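# Cap the marker and leave it on the desk

## Task

Push the cap fully home onto the marker so it clicks in place, leave the capped marker resting on the desk, then release it and move the robot away; the task fails if the robot tips over or ends up leaning, and nothing counts as done if only the robot's grip is holding it together at the finish.

## Robot and tools

Robot: a wheeled cart (differential drive, cannot strafe) carrying a pan/tilt head with head_camera and two five-joint arms, left_arm and right_arm, each with a one-jaw gripper and a wrist camera (left_wrist_camera, right_wrist_camera). The cart footprint is 0.53 m wide and spans x = -0.35 to 0.07 m. Arm pan axes sit at x = -0.060, y = +0.155 (left) and -0.155 m (right); the shoulder is 0.03 m out from that axis and 0.89 m high. Segment lengths: upper arm 0.116, forearm 0.135, hand 0.162 m. A fixed-jaw tip reaches roughly 0.44 m from its pan axis at most and cannot get below about 0.55 m above the floor.

Frames: the base frame has its origin on the floor between the drive wheels, x ahead, y to the left, z up. left_hand and right_hand in the results are positions of each fixed-jaw tip in this frame; a held item sits beside that tip on the side of the moving jaw. Hand axes: z along the fingers, y pointing from moving jaw to fixed jaw. Odometry is the base frame as it was when the scene began; base_odometry counts wheel rotation only, so slip shows up as motion. Heading runs -3.142 to 3.142, left positive. Hand positions may be off by a few cm per arm because joint readings are slightly wrong.

execute_actions(actions, cameras): actions is a list holding one action or nothing (empty list = just report state and images). An action may have "base", "joints", or both, started together. "base" is an offset relative to where the base last reported itself, and carries exactly one key: translate_m (metres, -1.4 to 1.4, positive = forward) or rotate_rad (radians, -3.2 to 3.2, positive = counter-clockwise seen from above). "joints" is a single dict keyed by joint name covering both arms and the head; each value is an absolute target angle in radians, not an offset. Names and ranges: head_pan_rad -3.2..3.2 (0 ahead, + left); head_tilt_rad -0.76..1.45 (0 level, + down); for each arm prefix left_arm_ / right_arm_: shoulder_pan_rad -1.919..1.919, shoulder_lift_rad -1.745..1.745, elbow_flex_rad -1.69..1.58, wrist_flex_rad -1.658..1.658, wrist_roll_rad -2.743..2.841, gripper_rad 0..1.919. Done tolerances: 0.02 for pans, tilt, roll; 0.1 lift; 0.07 elbow; 0.03 wrist flex and gripper. cameras is a list from head_camera, left_wrist_camera, right_wrist_camera, all; omitted or null gives all, [] gives none. Any unknown key or out-of-range number rejects the whole call with no motion. A joint or base left out of an action may keep driving toward its earlier target.

Joint conventions: shoulder_pan positive rotates either arm clockwise from above; at 0 the left arm points left and the right arm right; straight ahead is +1.571 (left) and -1.571 (right). With lift, elbow and wrist flex all 0, the upper arm stands up tilted 0.24 rad outward and forearm and fingers are horizontal; positive values bend downward, and the three summed give the finger angle below horizontal (1.571 = pointing down, which requires the forearm no more than 0.08 rad above level). wrist_roll -1.522: jaws close across the arm plane, fixed jaw on the left looking outward; 1.619: fixed jaw on the right; 0.049: jaws close within the plane, fixed jaw below (level fingers) or toward the pan axis (fingers down). Gripper opening between tips: 0 -> 0.003 m, 0.3 -> 0.026, 0.6 -> 0.049, 1 -> 0.076, 1.919 -> 0.106. With level fingers the hand body protrudes about 0.08 m above them when the fixed jaw is left, below when right, so keep it left over furniture. Grip force comes from commanding below the contact angle, strongest at 0.2 rad below; going lower helps little and may trip the jaw. A holding jaw reads off_target; done means empty or nearly no squeeze.

Stowed pose: shoulder_pan -1.75 (left) / 1.75 (right), lift 0.05, elbow 1.35, wrist_flex -1.55, roll -1.52. Stow in two steps (wrist flex and roll first, then the other three); one-step stowing can jam a hand on the cart. Leaving stow, do not move the wrists first. Turning with stowed arms needs 0.44 m clear radius; turning or reversing near a desk can hook the cart's rear on it and tip the robot.

Results: base_status and joint_status per motion: done (for base, wheels turned the commanded amount, slip included), off_target (resting short of target, possibly still pushing: load sag, obstruction, or a tripped motor), time_out (target dropped, holds position), not_followed (a self-collision check between an arm's links or the two arms blocked that arm's targets; grippers still move; blocked targets may retry each action until replaced). on_its_own lists what moved uncommanded. pictures names the images in order. Loaded joints sag toward gravity; offset the next target against the observed sag. A joint stuck over about 0.30 rad from target for about 2 s trips, dropping torque to 20%; the robot keeps the last command while you compose a reply, so that time counts. Reset: once still, command 0.2 rad from the reading, away from the target that tripped it (or 0.04 past the range end; a jaw uses the end). To stop a blocked joint pushing, command its current reading. Loads: about 0.4 kg per hand at full reach, 0.7 kg within 0.28 m; long holds heat shoulder_lift (MOTOR HOT warning at 55 °C, OVER-TEMPERATURE FAULT stop at 70 °C with limit_stop_at_motor_heat; resend targets afterwards).

wait(seconds): 0 to 10, commands nothing, returns state and images. zoom_image(camera, region): enlarges [x0, y0, x1, y1] pixel box (max 504x504, origin top-left) of that camera's latest full image. read_manual(section): licence texts only. finished_scene(scene): ends the current scene by number, irreversible, reports success; a reply with no tool call ends everything.

Avoid: dropping things, slamming, hard shoves, pulling on objects in front (tips the robot), arms or hands striking or pressing each other (can end the run), and knocking the marker or cap off the desk.

Each tool is called after "Request:" as name([rows], argument=value, ...), one row to a line, values as JSON.

## Session

Request:
execute_actions(actions=[])

Scene clock: 0.00 s.
base_odometry: x=+0.000 y=+0.000 heading=+0.000 (m, m, rad; odometry frame)
base_status: not commanded
joint_positions: head_pan_rad=-0.026 head_tilt_rad=+0.031 left_arm_shoulder_pan_rad=-1.731 left_arm_shoulder_lift_rad=+0.094 left_arm_elbow_flex_rad=+1.306 left_arm_wrist_flex_rad=-1.593 left_arm_wrist_roll_rad=-1.531 left_arm_gripper_rad=+1.920 right_arm_shoulder_pan_rad=+1.725 right_arm_shoulder_lift_rad=+0.003 right_arm_elbow_flex_rad=+1.304 right_arm_wrist_flex_rad=-1.484 right_arm_wrist_roll_rad=-1.545 right_arm_gripper_rad=+1.920
joint_status: not commanded
left_hand: x=-0.3100 y=+0.1069 z=+0.9021 quat_wxyz=(-0.065, -0.634, -0.048, +0.769) (m; base frame)
right_hand: x=-0.3151 y=-0.1231 z=+0.9058 quat_wxyz=(-0.051, +0.639, -0.057, -0.765) (m; base frame)
pictures: head_camera, left_wrist_camera, right_wrist_camera
Images, in order (width x height): head_camera 644x476, left_wrist_camera 644x476, right_wrist_camera 644x476.

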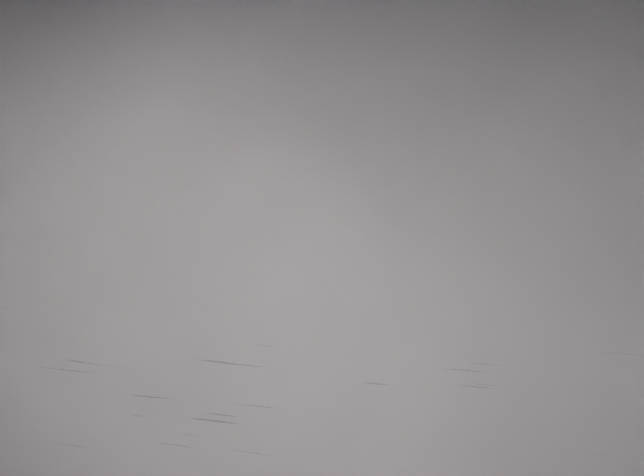

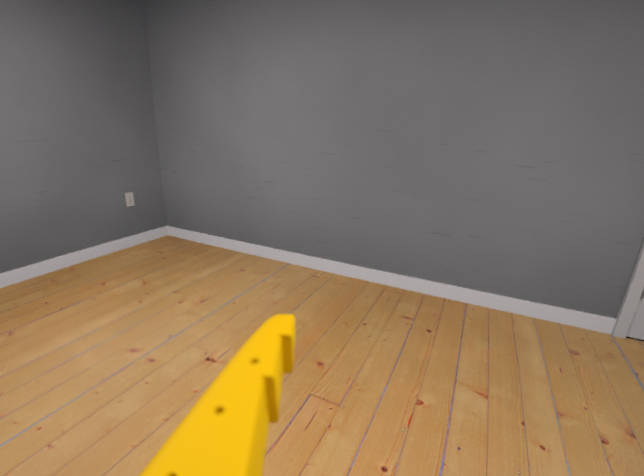

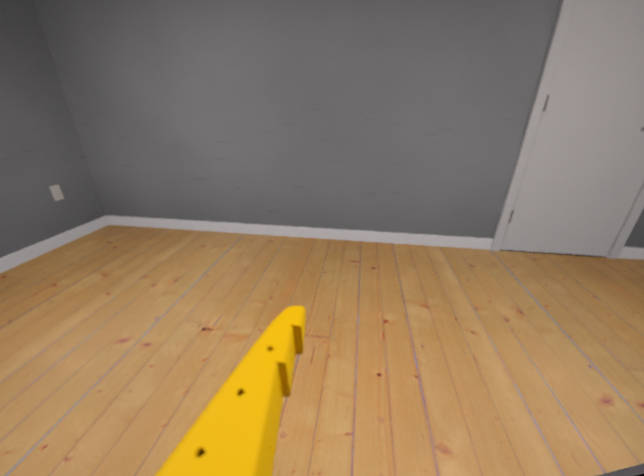

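Request:
execute_actions([
  {"joints":{"head_tilt_rad":0.7}},
], cameras=["head_camera"])

Scene clock: 2.93 s.
base_odometry: x=+0.000 y=+0.000 heading=+0.000 (m, m, rad; odometry frame)
base_status: not commanded
joint_positions: head_pan_rad=-0.026 head_tilt_rad=+0.694 left_arm_shoulder_pan_rad=-1.731 left_arm_shoulder_lift_rad=+0.094 left_arm_elbow_flex_rad=+1.306 left_arm_wrist_flex_rad=-1.593 left_arm_wrist_roll_rad=-1.531 left_arm_gripper_rad=+1.920 right_arm_shoulder_pan_rad=+1.725 right_arm_shoulder_lift_rad=+0.003 right_arm_elbow_flex_rad=+1.304 right_arm_wrist_flex_rad=-1.484 right_arm_wrist_roll_rad=-1.545 right_arm_gripper_rad=+1.920
joint_status: all done
left_hand: x=-0.3100 y=+0.1069 z=+0.9021 quat_wxyz=(-0.065, -0.634, -0.048, +0.769) (m; base frame)
right_hand: x=-0.3151 y=-0.1231 z=+0.9058 quat_wxyz=(-0.051, +0.639, -0.057, -0.765) (m; base frame)
pictures: head_camera
Images, in order (width x height): head_camera 644x476.

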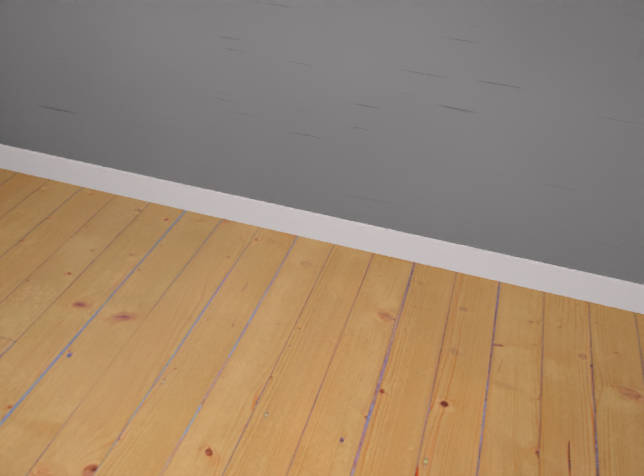

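Request:
execute_actions([
  {"joints":{"head_tilt_rad":0.5,"head_pan_rad":1.3}},
], cameras=["head_camera"])

Request:
execute_actions([
  {"joints":{"head_tilt_rad":0.5,"head_pan_rad":-1.3}},
], cameras=["head_camera"])

Scene clock: 7.60 s.
base_odometry: x=+0.000 y=+0.000 heading=+0.000 (m, m, rad; odometry frame)
base_status: not commanded
joint_positions: head_pan_rad=+1.290 head_tilt_rad=+0.514 left_arm_shoulder_pan_rad=-1.731 left_arm_shoulder_lift_rad=+0.094 left_arm_elbow_flex_rad=+1.306 left_arm_wrist_flex_rad=-1.593 left_arm_wrist_roll_rad=-1.531 left_arm_gripper_rad=+1.920 right_arm_shoulder_pan_rad=+1.725 right_arm_shoulder_lift_rad=+0.003 right_arm_elbow_flex_rad=+1.304 right_arm_wrist_flex_rad=-1.484 right_arm_wrist_roll_rad=-1.545 right_arm_gripper_rad=+1.920
joint_status: all done
left_hand: x=-0.3100 y=+0.1069 z=+0.9021 quat_wxyz=(-0.065, -0.634, -0.048, +0.769) (m; base frame)
right_hand: x=-0.3151 y=-0.1231 z=+0.9058 quat_wxyz=(-0.051, +0.639, -0.057, -0.765) (m; base frame)
pictures: head_camera
Images, in order (width x height): head_camera 644x476.

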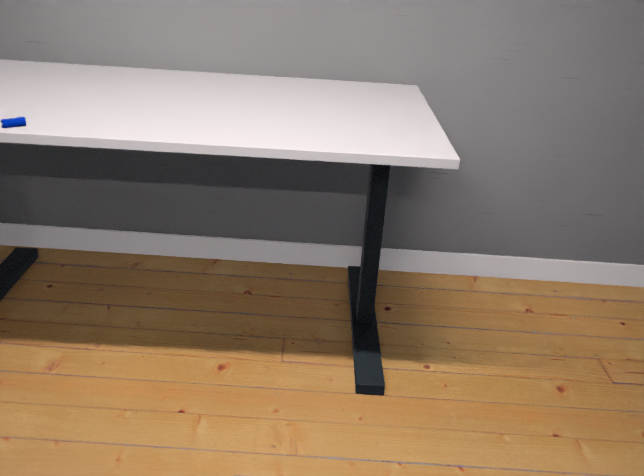

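Scene clock: 10.13 s.
base_odometry: x=+0.000 y=+0.000 heading=+0.000 (m, m, rad; odometry frame)
base_status: not commanded
joint_positions: head_pan_rad=-1.290 head_tilt_rad=+0.514 left_arm_shoulder_pan_rad=-1.731 left_arm_shoulder_lift_rad=+0.094 left_arm_elbow_flex_rad=+1.306 left_arm_wrist_flex_rad=-1.593 left_arm_wrist_roll_rad=-1.531 left_arm_gripper_rad=+1.920 right_arm_shoulder_pan_rad=+1.725 right_arm_shoulder_lift_rad=+0.003 right_arm_elbow_flex_rad=+1.304 right_arm_wrist_flex_rad=-1.484 right_arm_wrist_roll_rad=-1.545 right_arm_gripper_rad=+1.920
joint_status: all done
left_hand: x=-0.3100 y=+0.1069 z=+0.9021 quat_wxyz=(-0.065, -0.634, -0.048, +0.769) (m; base frame)
right_hand: x=-0.3151 y=-0.1231 z=+0.9058 quat_wxyz=(-0.051, +0.639, -0.057, -0.765) (m; base frame)
pictures: head_camera
Images, in order (width x height): head_camera 644x476.

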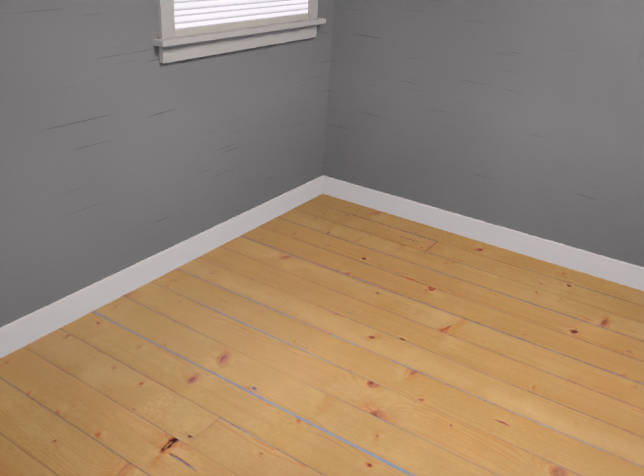

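Request:
execute_actions([
  {"joints":{"head_tilt_rad":0.4,"head_pan_rad":1.8}},
], cameras=["head_camera"])

Scene clock: 15.10 s.
base_odometry: x=+0.000 y=+0.000 heading=+0.000 (m, m, rad; odometry frame)
base_status: not commanded
joint_positions: head_pan_rad=+1.790 head_tilt_rad=+0.413 left_arm_shoulder_pan_rad=-1.731 left_arm_shoulder_lift_rad=+0.094 left_arm_elbow_flex_rad=+1.306 left_arm_wrist_flex_rad=-1.593 left_arm_wrist_roll_rad=-1.531 left_arm_gripper_rad=+1.920 right_arm_shoulder_pan_rad=+1.725 right_arm_shoulder_lift_rad=+0.003 right_arm_elbow_flex_rad=+1.304 right_arm_wrist_flex_rad=-1.484 right_arm_wrist_roll_rad=-1.545 right_arm_gripper_rad=+1.920
joint_status: all done
left_hand: x=-0.3100 y=+0.1069 z=+0.9021 quat_wxyz=(-0.065, -0.634, -0.048, +0.769) (m; base frame)
right_hand: x=-0.3151 y=-0.1231 z=+0.9058 quat_wxyz=(-0.051, +0.639, -0.057, -0.765) (m; base frame)
pictures: head_camera
Images, in order (width x height): head_camera 644x476.

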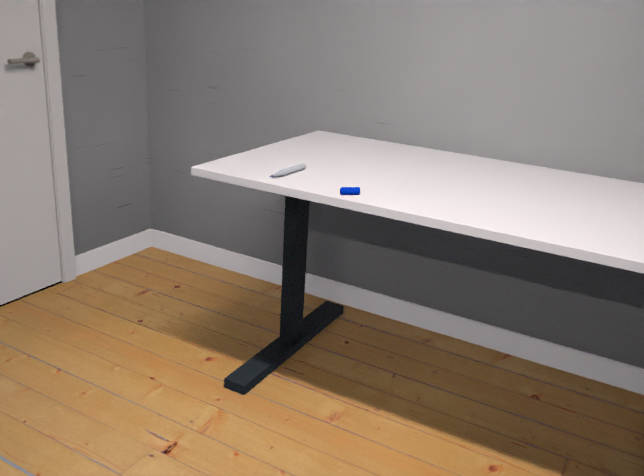

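Request:
execute_actions([
  {"base":{"rotate_rad":2.14},"joints":{"head_tilt_rad":0.6,"head_pan_rad":0}},
], cameras=[])

Request:
execute_actions([
  {"base":{"translate_m":0.94}},
], cameras=[])

Request:
execute_actions([
  {"base":{"rotate_rad":-0.88}},
], cameras=["head_camera"])

Scene clock: 36.77 s.
base_odometry: x=-0.001 y=+0.000 heading=+2.139 (m, m, rad; odometry frame)
base_status: done
joint_positions: head_pan_rad=+0.010 head_tilt_rad=+0.594 left_arm_shoulder_pan_rad=-1.731 left_arm_shoulder_lift_rad=+0.094 left_arm_elbow_flex_rad=+1.306 left_arm_wrist_flex_rad=-1.593 left_arm_wrist_roll_rad=-1.531 left_arm_gripper_rad=+1.920 right_arm_shoulder_pan_rad=+1.725 right_arm_shoulder_lift_rad=+0.003 right_arm_elbow_flex_rad=+1.304 right_arm_wrist_flex_rad=-1.484 right_arm_wrist_roll_rad=-1.545 right_arm_gripper_rad=+1.920
joint_status: all done
left_hand: x=-0.3100 y=+0.1069 z=+0.9021 quat_wxyz=(-0.065, -0.634, -0.048, +0.769) (m; base frame)
right_hand: x=-0.3151 y=-0.1231 z=+0.9058 quat_wxyz=(-0.051, +0.639, -0.057, -0.765) (m; base frame)
pictures: none
No camera images: the call's "cameras" was empty. Leave "cameras" out to get every camera's image.

Scene clock: 42.30 s.
base_odometry: x=-0.508 y=+0.791 heading=+2.140 (m, m, rad; odometry frame)
base_status: done
joint_positions: head_pan_rad=+0.010 head_tilt_rad=+0.594 left_arm_shoulder_pan_rad=-1.731 left_arm_shoulder_lift_rad=+0.094 left_arm_elbow_flex_rad=+1.306 left_arm_wrist_flex_rad=-1.593 left_arm_wrist_roll_rad=-1.531 left_arm_gripper_rad=+1.920 right_arm_shoulder_pan_rad=+1.725 right_arm_shoulder_lift_rad=+0.003 right_arm_elbow_flex_rad=+1.304 right_arm_wrist_flex_rad=-1.484 right_arm_wrist_roll_rad=-1.545 right_arm_gripper_rad=+1.920
joint_status: not commanded
left_hand: x=-0.3100 y=+0.1069 z=+0.9021 quat_wxyz=(-0.065, -0.634, -0.048, +0.769) (m; base frame)
right_hand: x=-0.3151 y=-0.1231 z=+0.9058 quat_wxyz=(-0.051, +0.639, -0.057, -0.765) (m; base frame)
pictures: none
No camera images: the call's "cameras" was empty. Leave "cameras" out to get every camera's image.

Scene clock: 44.10 s.
base_odometry: x=-0.508 y=+0.790 heading=+1.260 (m, m, rad; odometry frame)
base_status: done
joint_positions: head_pan_rad=+0.010 head_tilt_rad=+0.594 left_arm_shoulder_pan_rad=-1.731 left_arm_shoulder_lift_rad=+0.094 left_arm_elbow_flex_rad=+1.306 left_arm_wrist_flex_rad=-1.593 left_arm_wrist_roll_rad=-1.531 left_arm_gripper_rad=+1.920 right_arm_shoulder_pan_rad=+1.725 right_arm_shoulder_lift_rad=+0.003 right_arm_elbow_flex_rad=+1.304 right_arm_wrist_flex_rad=-1.484 right_arm_wrist_roll_rad=-1.545 right_arm_gripper_rad=+1.920
joint_status: not commanded
left_hand: x=-0.3100 y=+0.1069 z=+0.9021 quat_wxyz=(-0.065, -0.634, -0.048, +0.769) (m; base frame)
right_hand: x=-0.3151 y=-0.1231 z=+0.9058 quat_wxyz=(-0.051, +0.639, -0.057, -0.765) (m; base frame)
pictures: head_camera
Images, in order (width x height): head_camera 644x476.

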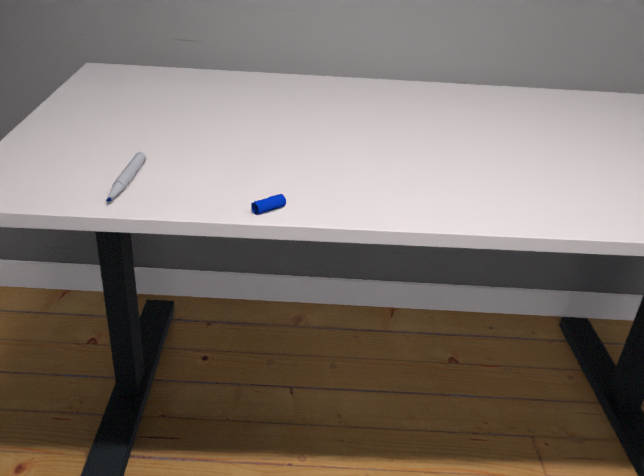

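Request:
execute_actions([
  {"base":{"rotate_rad":0.27},"joints":{"left_arm_shoulder_pan_rad":1.4,"left_arm_shoulder_lift_rad":-0.3,"left_arm_elbow_flex_rad":0.3,"right_arm_shoulder_pan_rad":-1.4,"right_arm_shoulder_lift_rad":-0.3,"right_arm_elbow_flex_rad":0.3}},
], cameras=[])

Request:
execute_actions([
  {"base":{"translate_m":0.45},"joints":{"left_arm_wrist_flex_rad":1.3,"right_arm_wrist_flex_rad":1.3,"left_arm_gripper_rad":0.7,"right_arm_gripper_rad":0.7}},
], cameras=[])

Request:
execute_actions([
  {"base":{"rotate_rad":-0.27},"joints":{"head_tilt_rad":0.95}},
])

Scene clock: 72.37 s.
base_odometry: x=-0.508 y=+0.790 heading=+1.526 (m, m, rad; odometry frame)
base_status: done
joint_positions: head_pan_rad=+0.010 head_tilt_rad=+0.594 left_arm_shoulder_pan_rad=+1.389 left_arm_shoulder_lift_rad=-0.272 left_arm_elbow_flex_rad=+0.335 left_arm_wrist_flex_rad=-1.593 left_arm_wrist_roll_rad=-1.531 left_arm_gripper_rad=+1.920 right_arm_shoulder_pan_rad=-1.389 right_arm_shoulder_lift_rad=-0.266 right_arm_elbow_flex_rad=+0.335 right_arm_wrist_flex_rad=-1.484 right_arm_wrist_roll_rad=-1.545 right_arm_gripper_rad=+1.920
joint_status: all done
left_hand: x=+0.1048 y=+0.1931 z=+1.1669 quat_wxyz=(+0.995, -0.002, +0.021, +0.095) (m; base frame)
right_hand: x=+0.1261 y=-0.1814 z=+1.1644 quat_wxyz=(+0.994, +0.008, +0.078, -0.079) (m; base frame)
pictures: none
No camera images: the call's "cameras" was empty. Leave "cameras" out to get every camera's image.

Scene clock: 75.53 s.
base_odometry: x=-0.487 y=+1.240 heading=+1.524 (m, m, rad; odometry frame)
base_status: done
joint_positions: head_pan_rad=+0.010 head_tilt_rad=+0.594 left_arm_shoulder_pan_rad=+1.389 left_arm_shoulder_lift_rad=-0.273 left_arm_elbow_flex_rad=+0.334 left_arm_wrist_flex_rad=+1.289 left_arm_wrist_roll_rad=-1.531 left_arm_gripper_rad=+0.709 right_arm_shoulder_pan_rad=-1.390 right_arm_shoulder_lift_rad=-0.269 right_arm_elbow_flex_rad=+0.335 right_arm_wrist_flex_rad=+1.294 right_arm_wrist_roll_rad=-1.545 right_arm_gripper_rad=+0.708
joint_status: all done
left_hand: x=+0.1323 y=+0.1981 z=+0.8503 quat_wxyz=(+0.110, -0.086, +0.990, +0.010) (m; base frame)
right_hand: x=+0.1341 y=-0.1826 z=+0.8492 quat_wxyz=(+0.105, +0.101, +0.989, -0.008) (m; base frame)
pictures: none
No camera images: the call's "cameras" was empty. Leave "cameras" out to get every camera's image.

Scene clock: 76.57 s.
base_odometry: x=-0.487 y=+1.240 heading=+1.255 (m, m, rad; odometry frame)
base_status: done
joint_positions: head_pan_rad=+0.010 head_tilt_rad=+0.945 left_arm_shoulder_pan_rad=+1.389 left_arm_shoulder_lift_rad=-0.273 left_arm_elbow_flex_rad=+0.334 left_arm_wrist_flex_rad=+1.291 left_arm_wrist_roll_rad=-1.531 left_arm_gripper_rad=+0.709 right_arm_shoulder_pan_rad=-1.390 right_arm_shoulder_lift_rad=-0.269 right_arm_elbow_flex_rad=+0.335 right_arm_wrist_flex_rad=+1.294 right_arm_wrist_roll_rad=-1.545 right_arm_gripper_rad=+0.708
joint_status: all done
left_hand: x=+0.1321 y=+0.1981 z=+0.8502 quat_wxyz=(+0.109, -0.086, +0.990, +0.010) (m; base frame)
right_hand: x=+0.1341 y=-0.1826 z=+0.8492 quat_wxyz=(+0.105, +0.101, +0.989, -0.008) (m; base frame)
pictures: head_camera, left_wrist_camera, right_wrist_camera
Images, in order (width x height): head_camera 644x476, left_wrist_camera 644x476, right_wrist_camera 644x476.

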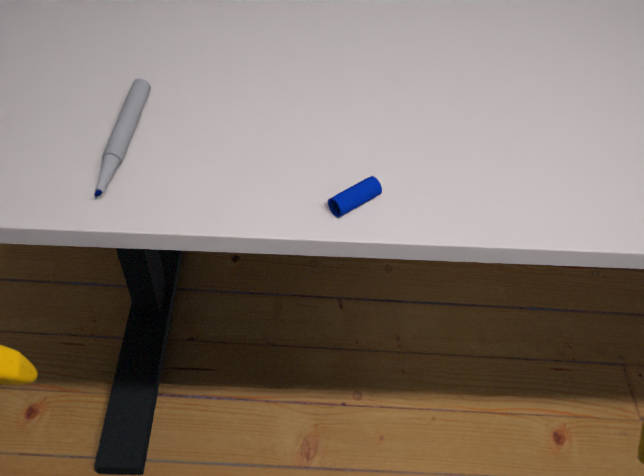

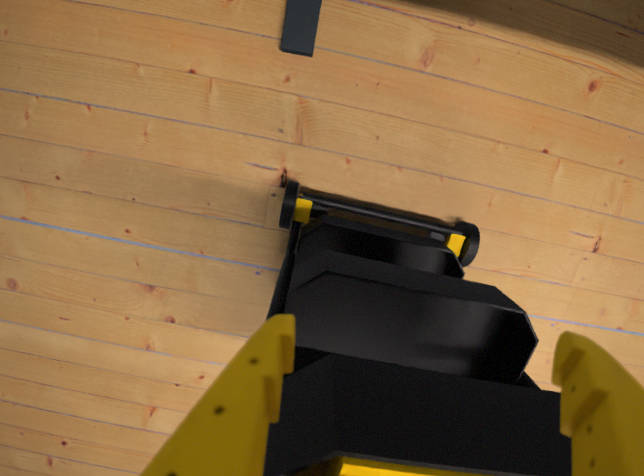

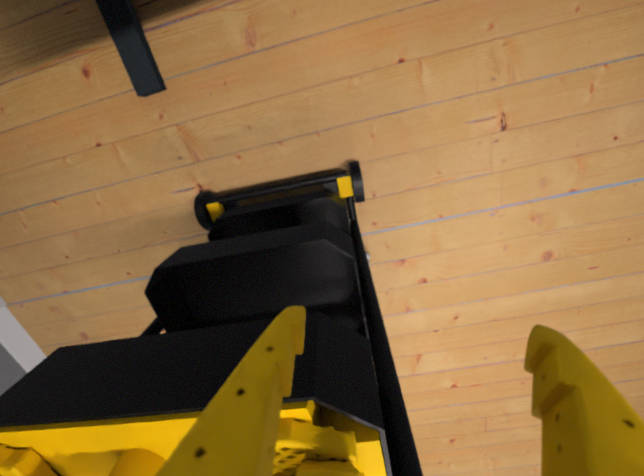

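Request:
execute_actions([
  {"base":{"translate_m":0.24},"joints":{"head_tilt_rad":1.2}},
])

Scene clock: 83.17 s.
base_odometry: x=-0.411 y=+1.468 heading=+1.252 (m, m, rad; odometry frame)
base_status: done
joint_positions: head_pan_rad=+0.010 head_tilt_rad=+1.195 left_arm_shoulder_pan_rad=+1.389 left_arm_shoulder_lift_rad=-0.273 left_arm_elbow_flex_rad=+0.334 left_arm_wrist_flex_rad=+1.291 left_arm_wrist_roll_rad=-1.531 left_arm_gripper_rad=+0.709 right_arm_shoulder_pan_rad=-1.390 right_arm_shoulder_lift_rad=-0.269 right_arm_elbow_flex_rad=+0.335 right_arm_wrist_flex_rad=+1.294 right_arm_wrist_roll_rad=-1.545 right_arm_gripper_rad=+0.708
joint_status: all done
left_hand: x=+0.1321 y=+0.1981 z=+0.8502 quat_wxyz=(+0.109, -0.086, +0.990, +0.010) (m; base frame)
right_hand: x=+0.1341 y=-0.1826 z=+0.8492 quat_wxyz=(+0.105, +0.101, +0.989, -0.008) (m; base frame)
pictures: head_camera, left_wrist_camera, right_wrist_camera
Images, in order (width x height): head_camera 644x476, left_wrist_camera 644x476, right_wrist_camera 644x476.

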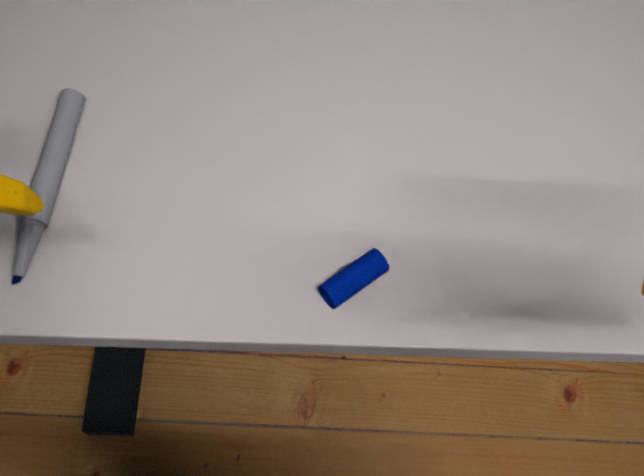

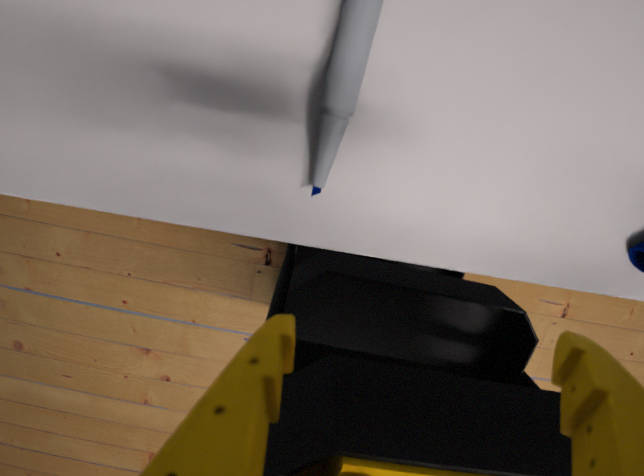

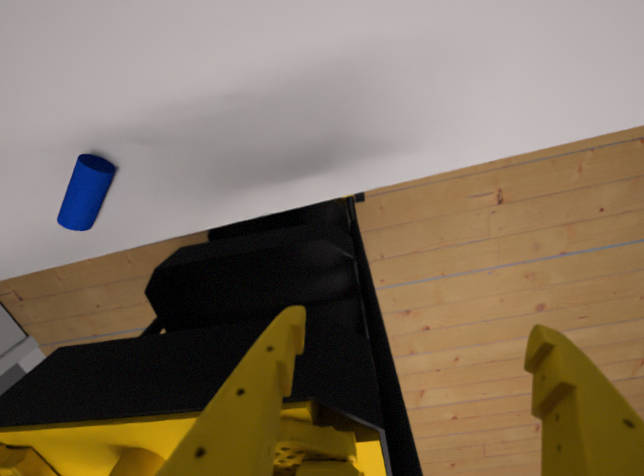

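Request:
execute_actions([
  {"joints":{"head_pan_rad":0.4,"left_arm_shoulder_pan_rad":1.338,"left_arm_shoulder_lift_rad":0.88,"left_arm_elbow_flex_rad":-0.68,"left_arm_wrist_flex_rad":1.07,"left_arm_wrist_roll_rad":-1.79}},
], cameras=["head_camera","left_wrist_camera"])

Scene clock: 114.00 s.
base_odometry: x=-0.411 y=+1.468 heading=+1.252 (m, m, rad; odometry frame)
base_status: not commanded
joint_positions: head_pan_rad=+0.390 head_tilt_rad=+1.195 left_arm_shoulder_pan_rad=+1.349 left_arm_shoulder_lift_rad=+0.897 left_arm_elbow_flex_rad=-0.640 left_arm_wrist_flex_rad=+1.084 left_arm_wrist_roll_rad=-1.782 left_arm_gripper_rad=+0.709 right_arm_shoulder_pan_rad=-1.390 right_arm_shoulder_lift_rad=-0.269 right_arm_elbow_flex_rad=+0.335 right_arm_wrist_flex_rad=+1.294 right_arm_wrist_roll_rad=-1.545 right_arm_gripper_rad=+0.708
joint_status: all done
left_hand: x=+0.2369 y=+0.2295 z=+0.7572 quat_wxyz=(+0.111, +0.019, +0.993, +0.027) (m; base frame)
right_hand: x=+0.1341 y=-0.1826 z=+0.8492 quat_wxyz=(+0.105, +0.101, +0.989, -0.008) (m; base frame)
pictures: head_camera, left_wrist_camera
Images, in order (width x height): head_camera 644x476, left_wrist_camera 644x476.

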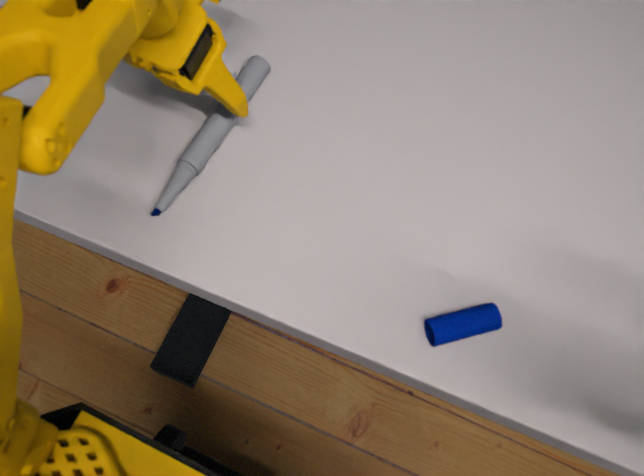

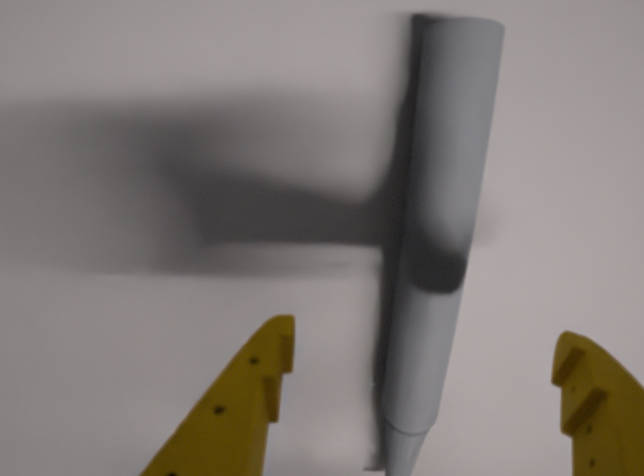

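Request:
execute_actions([
  {"joints":{"left_arm_shoulder_pan_rad":1.40,"left_arm_shoulder_lift_rad":0.98}},
], cameras=["head_camera","left_wrist_camera"])

Scene clock: 119.27 s.
base_odometry: x=-0.411 y=+1.468 heading=+1.252 (m, m, rad; odometry frame)
base_status: not commanded
joint_positions: head_pan_rad=+0.390 head_tilt_rad=+1.195 left_arm_shoulder_pan_rad=+1.389 left_arm_shoulder_lift_rad=+0.997 left_arm_elbow_flex_rad=-0.643 left_arm_wrist_flex_rad=+1.082 left_arm_wrist_roll_rad=-1.782 left_arm_gripper_rad=+0.709 right_arm_shoulder_pan_rad=-1.390 right_arm_shoulder_lift_rad=-0.269 right_arm_elbow_flex_rad=+0.335 right_arm_wrist_flex_rad=+1.294 right_arm_wrist_roll_rad=-1.545 right_arm_gripper_rad=+0.708
joint_status: all done
left_hand: x=+0.2257 y=+0.2151 z=+0.7309 quat_wxyz=(+0.066, +0.039, +0.997, +0.015) (m; base frame)
right_hand: x=+0.1341 y=-0.1826 z=+0.8492 quat_wxyz=(+0.105, +0.101, +0.989, -0.008) (m; base frame)
pictures: head_camera, left_wrist_camera
Images, in order (width x height): head_camera 644x476, left_wrist_camera 644x476.

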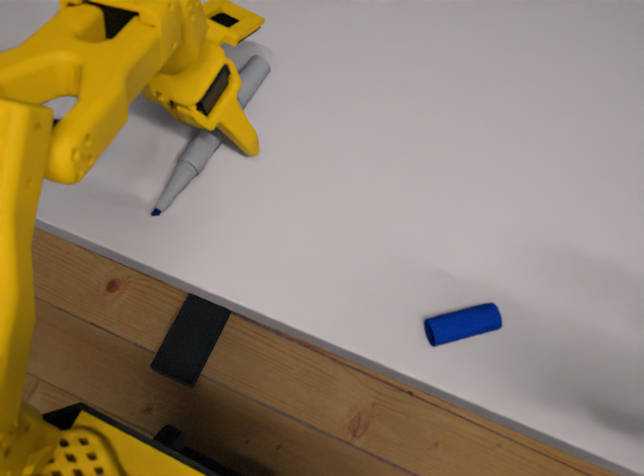

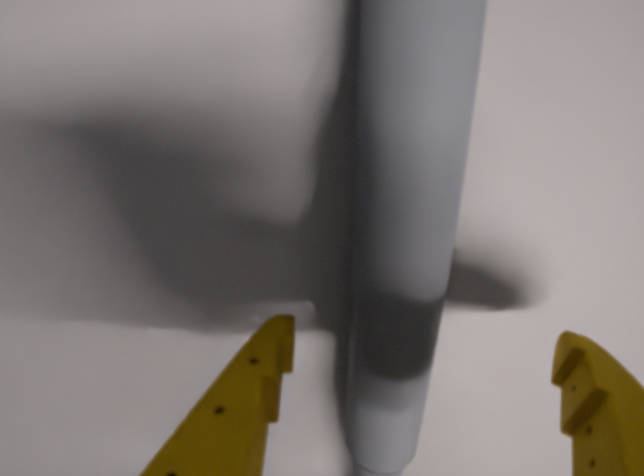

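Request:
execute_actions([
  {"joints":{"left_arm_shoulder_lift_rad":1.07,"left_arm_elbow_flex_rad":-0.78,"left_arm_wrist_flex_rad":1.05}},
], cameras=["head_camera","left_wrist_camera"])

Scene clock: 122.73 s.
base_odometry: x=-0.411 y=+1.468 heading=+1.252 (m, m, rad; odometry frame)
base_status: not commanded
joint_positions: head_pan_rad=+0.390 head_tilt_rad=+1.195 left_arm_shoulder_pan_rad=+1.389 left_arm_shoulder_lift_rad=+1.088 left_arm_elbow_flex_rad=-0.743 left_arm_wrist_flex_rad=+1.064 left_arm_wrist_roll_rad=-1.782 left_arm_gripper_rad=+0.709 right_arm_shoulder_pan_rad=-1.390 right_arm_shoulder_lift_rad=-0.269 right_arm_elbow_flex_rad=+0.335 right_arm_wrist_flex_rad=+1.294 right_arm_wrist_roll_rad=-1.545 right_arm_gripper_rad=+0.708
joint_status: all done
left_hand: x=+0.2333 y=+0.2164 z=+0.7227 quat_wxyz=(+0.079, +0.039, +0.996, +0.018) (m; base frame)
right_hand: x=+0.1341 y=-0.1826 z=+0.8492 quat_wxyz=(+0.105, +0.101, +0.989, -0.008) (m; base frame)
pictures: head_camera, left_wrist_camera
Images, in order (width x height): head_camera 644x476, left_wrist_camera 644x476.

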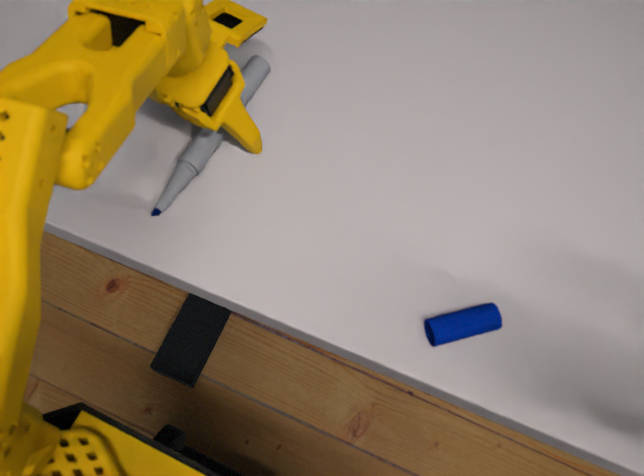

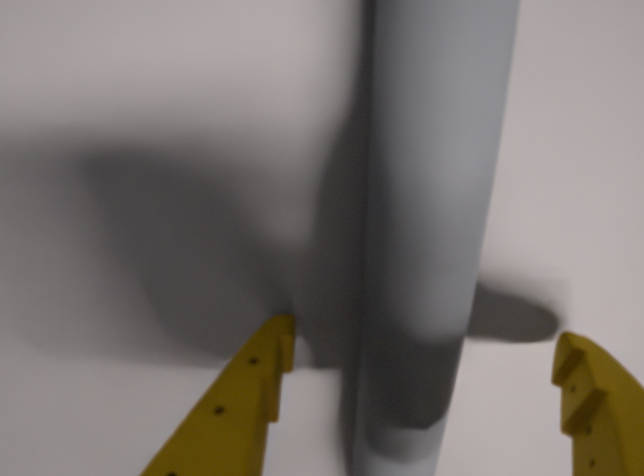

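Tips nearly touch the desk. Close.

Request:
execute_actions([
  {"joints":{"left_arm_gripper_rad":0.08}},
], cameras=["left_wrist_camera"])

Scene clock: 127.07 s.
base_odometry: x=-0.411 y=+1.468 heading=+1.252 (m, m, rad; odometry frame)
base_status: not commanded
joint_positions: head_pan_rad=+0.390 head_tilt_rad=+1.195 left_arm_shoulder_pan_rad=+1.394 left_arm_shoulder_lift_rad=+1.088 left_arm_elbow_flex_rad=-0.757 left_arm_wrist_flex_rad=+1.062 left_arm_wrist_roll_rad=-1.782 left_arm_gripper_rad=+0.208 right_arm_shoulder_pan_rad=-1.390 right_arm_shoulder_lift_rad=-0.269 right_arm_elbow_flex_rad=+0.335 right_arm_wrist_flex_rad=+1.294 right_arm_wrist_roll_rad=-1.545 right_arm_gripper_rad=+0.708
joint_status: left_arm_gripper_rad off_target (ended at +0.208, target +0.080)
left_hand: x=+0.2365 y=+0.2156 z=+0.7250 quat_wxyz=(+0.087, +0.042, +0.995, +0.019) (m; base frame)
right_hand: x=+0.1341 y=-0.1826 z=+0.8492 quat_wxyz=(+0.105, +0.101, +0.989, -0.008) (m; base frame)
pictures: left_wrist_camera
Images, in order (width x height): left_wrist_camera 644x476.

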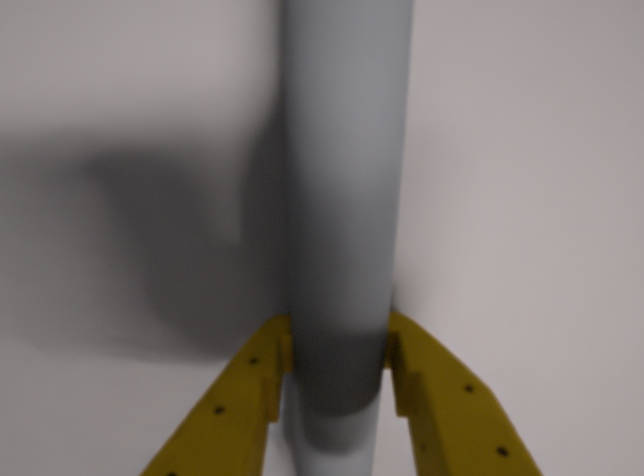

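Request:
execute_actions([
  {"base":{"translate_m":-0.07},"joints":{"left_arm_shoulder_lift_rad":0.6,"left_arm_elbow_flex_rad":-0.5,"left_arm_wrist_flex_rad":1.3}},
], cameras=[])

Request:
execute_actions([
  {"base":{"rotate_rad":0.3},"joints":{"head_pan_rad":0.0,"left_arm_wrist_roll_rad":-0.13}},
])

Scene clock: 135.00 s.
base_odometry: x=-0.433 y=+1.401 heading=+1.251 (m, m, rad; odometry frame)
base_status: done
joint_positions: head_pan_rad=+0.390 head_tilt_rad=+1.195 left_arm_shoulder_pan_rad=+1.394 left_arm_shoulder_lift_rad=+0.655 left_arm_elbow_flex_rad=-0.498 left_arm_wrist_flex_rad=+1.291 left_arm_wrist_roll_rad=-1.782 left_arm_gripper_rad=+0.208 right_arm_shoulder_pan_rad=-1.390 right_arm_shoulder_lift_rad=-0.269 right_arm_elbow_flex_rad=+0.335 right_arm_wrist_flex_rad=+1.294 right_arm_wrist_roll_rad=-1.545 right_arm_gripper_rad=+0.708
joint_status: all done
left_hand: x=+0.2110 y=+0.2111 z=+0.7911 quat_wxyz=(+0.060, +0.042, +0.997, +0.013) (m; base frame)
right_hand: x=+0.1341 y=-0.1826 z=+0.8492 quat_wxyz=(+0.105, +0.101, +0.989, -0.008) (m; base frame)
pictures: none
No camera images: the call's "cameras" was empty. Leave "cameras" out to get every camera's image.

Scene clock: 137.03 s.
base_odometry: x=-0.433 y=+1.401 heading=+1.550 (m, m, rad; odometry frame)
base_status: done
joint_positions: head_pan_rad=+0.010 head_tilt_rad=+1.195 left_arm_shoulder_pan_rad=+1.394 left_arm_shoulder_lift_rad=+0.655 left_arm_elbow_flex_rad=-0.498 left_arm_wrist_flex_rad=+1.291 left_arm_wrist_roll_rad=-0.138 left_arm_gripper_rad=+0.208 right_arm_shoulder_pan_rad=-1.390 right_arm_shoulder_lift_rad=-0.269 right_arm_elbow_flex_rad=+0.335 right_arm_wrist_flex_rad=+1.294 right_arm_wrist_roll_rad=-1.545 right_arm_gripper_rad=+0.708
joint_status: all done
left_hand: x=+0.2028 y=+0.2030 z=+0.7899 quat_wxyz=(+0.050, -0.702, +0.709, -0.035) (m; base frame)
right_hand: x=+0.1341 y=-0.1826 z=+0.8492 quat_wxyz=(+0.105, +0.101, +0.989, -0.008) (m; base frame)
pictures: head_camera, left_wrist_camera, right_wrist_camera
Images, in order (width x height): head_camera 644x476, left_wrist_camera 644x476, right_wrist_camera 644x476.

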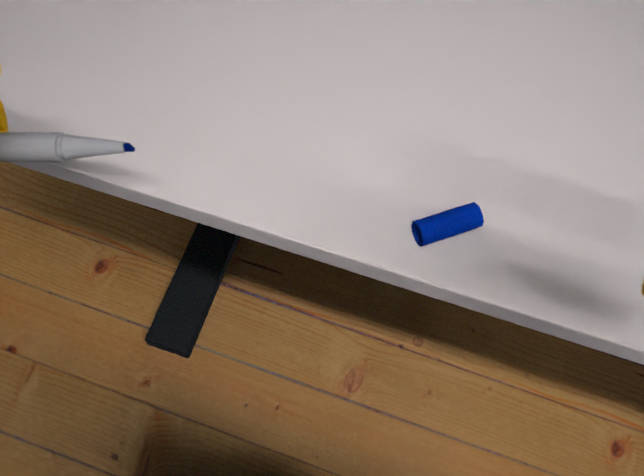

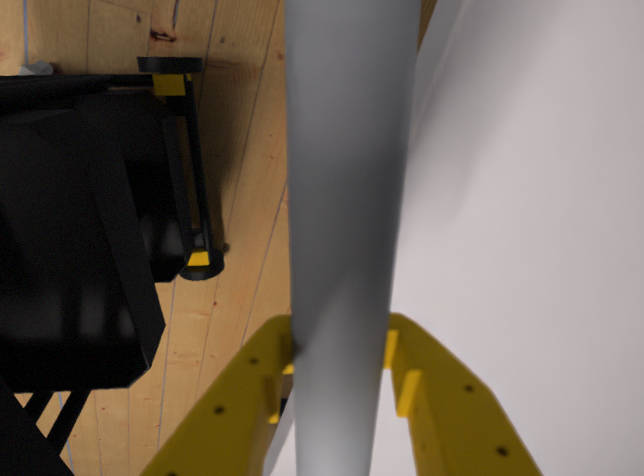

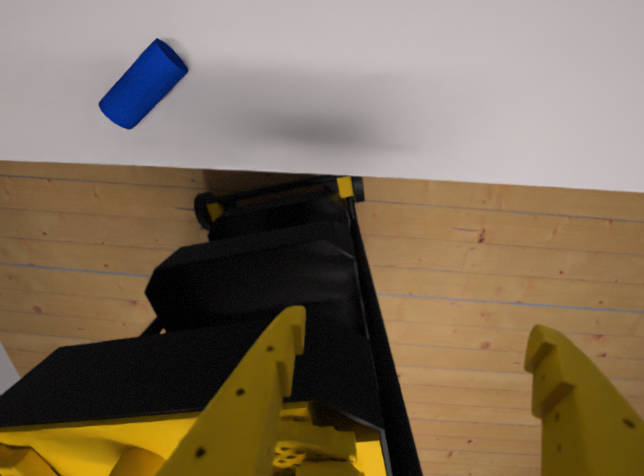

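Request:
execute_actions([
  {"joints":{"right_arm_shoulder_pan_rad":-1.80,"right_arm_shoulder_lift_rad":0.48,"right_arm_elbow_flex_rad":-0.04,"right_arm_wrist_flex_rad":1.0,"right_arm_wrist_roll_rad":0.15}},
], cameras=["head_camera","right_wrist_camera"])

Scene clock: 156.80 s.
base_odometry: x=-0.433 y=+1.401 heading=+1.550 (m, m, rad; odometry frame)
base_status: not commanded
joint_positions: head_pan_rad=+0.010 head_tilt_rad=+1.195 left_arm_shoulder_pan_rad=+1.394 left_arm_shoulder_lift_rad=+0.655 left_arm_elbow_flex_rad=-0.498 left_arm_wrist_flex_rad=+1.291 left_arm_wrist_roll_rad=-0.138 left_arm_gripper_rad=+0.208 right_arm_shoulder_pan_rad=-1.789 right_arm_shoulder_lift_rad=+0.495 right_arm_elbow_flex_rad=-0.009 right_arm_wrist_flex_rad=+1.009 right_arm_wrist_roll_rad=+0.141 right_arm_gripper_rad=+0.708
joint_status: all done
left_hand: x=+0.2028 y=+0.2030 z=+0.7899 quat_wxyz=(+0.050, -0.702, +0.709, -0.035) (m; base frame)
right_hand: x=+0.1692 y=-0.1054 z=+0.7606 quat_wxyz=(+0.028, -0.807, +0.589, -0.025) (m; base frame)
pictures: head_camera, right_wrist_camera
Images, in order (width x height): head_camera 644x476, right_wrist_camera 644x476.

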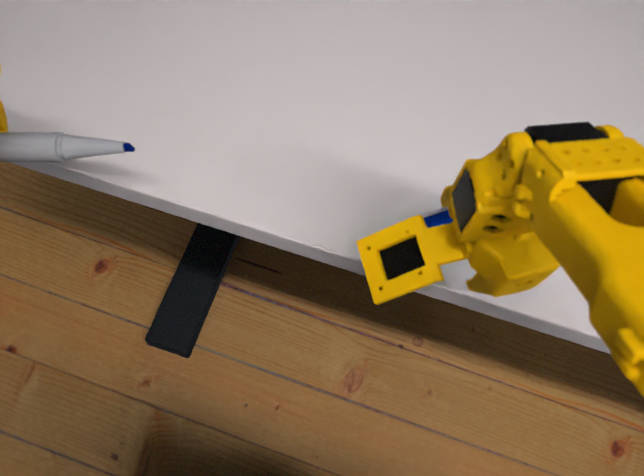

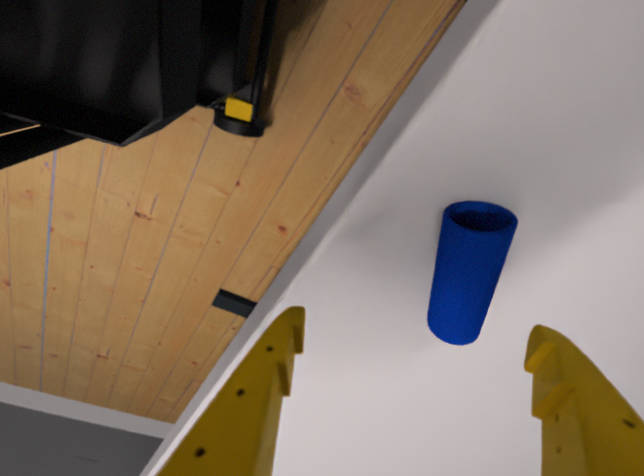

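Request:
execute_actions([
  {"joints":{"right_arm_shoulder_lift_rad":0.80,"right_arm_elbow_flex_rad":-0.42,"right_arm_wrist_flex_rad":1.02}},
], cameras=["head_camera","right_wrist_camera"])

Scene clock: 163.73 s.
base_odometry: x=-0.433 y=+1.401 heading=+1.550 (m, m, rad; odometry frame)
base_status: not commanded
joint_positions: head_pan_rad=+0.010 head_tilt_rad=+1.195 left_arm_shoulder_pan_rad=+1.394 left_arm_shoulder_lift_rad=+0.655 left_arm_elbow_flex_rad=-0.498 left_arm_wrist_flex_rad=+1.291 left_arm_wrist_roll_rad=-0.138 left_arm_gripper_rad=+0.208 right_arm_shoulder_pan_rad=-1.789 right_arm_shoulder_lift_rad=+0.820 right_arm_elbow_flex_rad=-0.388 right_arm_wrist_flex_rad=+1.012 right_arm_wrist_roll_rad=+0.141 right_arm_gripper_rad=+0.708
joint_status: all done
left_hand: x=+0.2028 y=+0.2030 z=+0.7899 quat_wxyz=(+0.050, -0.702, +0.709, -0.035) (m; base frame)
right_hand: x=+0.2027 y=-0.0979 z=+0.7382 quat_wxyz=(+0.047, -0.806, +0.588, -0.042) (m; base frame)
pictures: head_camera, right_wrist_camera
Images, in order (width x height): head_camera 644x476, right_wrist_camera 644x476.

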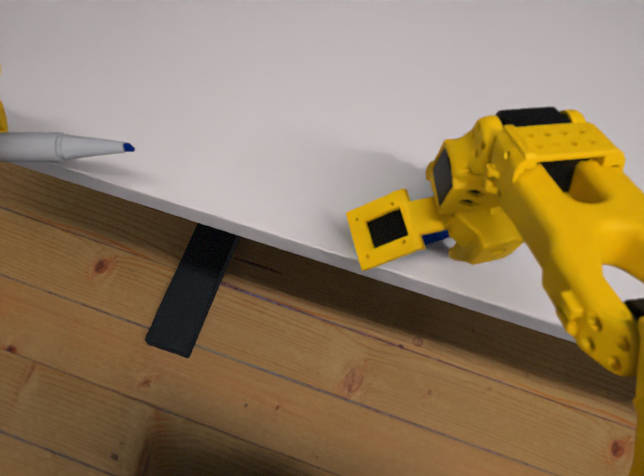

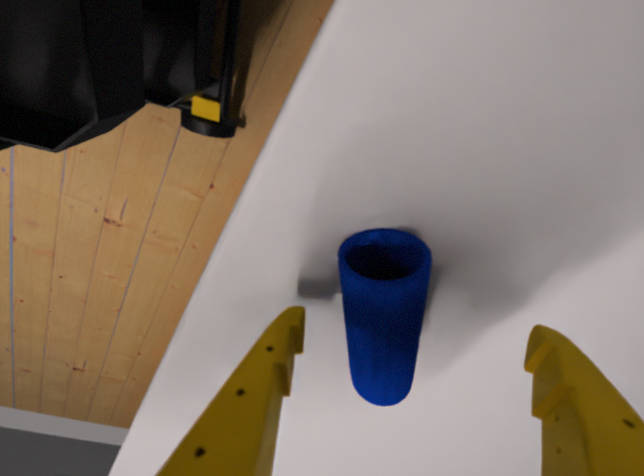

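Request:
execute_actions([
  {"joints":{"right_arm_shoulder_pan_rad":-1.69,"right_arm_wrist_roll_rad":0.24,"right_arm_shoulder_lift_rad":0.85,"right_arm_wrist_flex_rad":0.98}},
], cameras=["right_wrist_camera"])

Scene clock: 168.33 s.
base_odometry: x=-0.433 y=+1.401 heading=+1.550 (m, m, rad; odometry frame)
base_status: not commanded
joint_positions: head_pan_rad=+0.010 head_tilt_rad=+1.195 left_arm_shoulder_pan_rad=+1.394 left_arm_shoulder_lift_rad=+0.655 left_arm_elbow_flex_rad=-0.498 left_arm_wrist_flex_rad=+1.291 left_arm_wrist_roll_rad=-0.138 left_arm_gripper_rad=+0.208 right_arm_shoulder_pan_rad=-1.706 right_arm_shoulder_lift_rad=+0.853 right_arm_elbow_flex_rad=-0.403 right_arm_wrist_flex_rad=+0.989 right_arm_wrist_roll_rad=+0.230 right_arm_gripper_rad=+0.708
joint_status: all done
left_hand: x=+0.2028 y=+0.2030 z=+0.7899 quat_wxyz=(+0.050, -0.702, +0.709, -0.035) (m; base frame)
right_hand: x=+0.2086 y=-0.1203 z=+0.7329 quat_wxyz=(+0.046, -0.808, +0.586, -0.048) (m; base frame)
pictures: right_wrist_camera
Images, in order (width x height): right_wrist_camera 644x476.

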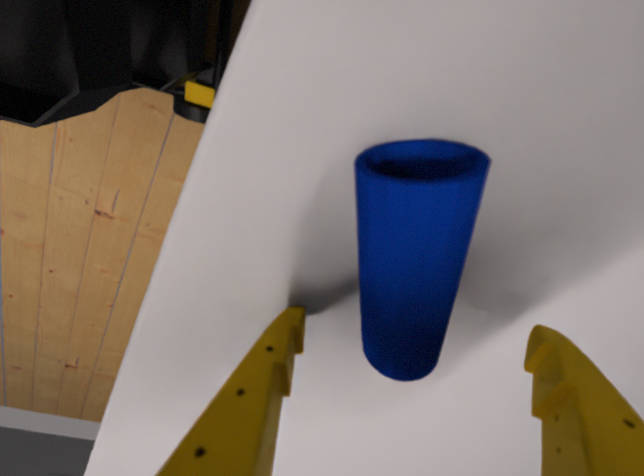

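Request:
execute_actions([
  {"joints":{"right_arm_shoulder_lift_rad":0.80,"right_arm_gripper_rad":0.1}},
], cameras=["right_wrist_camera"])

Scene clock: 172.23 s.
base_odometry: x=-0.433 y=+1.401 heading=+1.550 (m, m, rad; odometry frame)
base_status: not commanded
joint_positions: head_pan_rad=+0.010 head_tilt_rad=+1.195 left_arm_shoulder_pan_rad=+1.394 left_arm_shoulder_lift_rad=+0.655 left_arm_elbow_flex_rad=-0.498 left_arm_wrist_flex_rad=+1.291 left_arm_wrist_roll_rad=-0.138 left_arm_gripper_rad=+0.208 right_arm_shoulder_pan_rad=-1.703 right_arm_shoulder_lift_rad=+0.849 right_arm_elbow_flex_rad=-0.403 right_arm_wrist_flex_rad=+0.989 right_arm_wrist_roll_rad=+0.232 right_arm_gripper_rad=+0.211
joint_status: right_arm_gripper_rad off_target (ended at +0.211, target +0.100); the others done
left_hand: x=+0.2028 y=+0.2030 z=+0.7899 quat_wxyz=(+0.050, -0.702, +0.709, -0.035) (m; base frame)
right_hand: x=+0.2092 y=-0.1211 z=+0.7337 quat_wxyz=(+0.047, -0.807, +0.586, -0.049) (m; base frame)
pictures: right_wrist_camera
Images, in order (width x height): right_wrist_camera 644x476.

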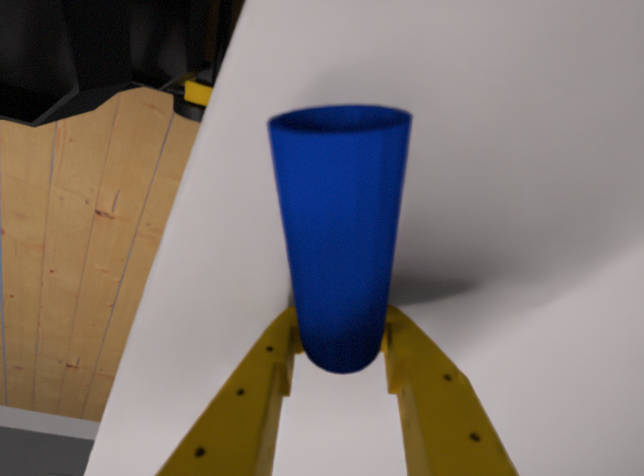

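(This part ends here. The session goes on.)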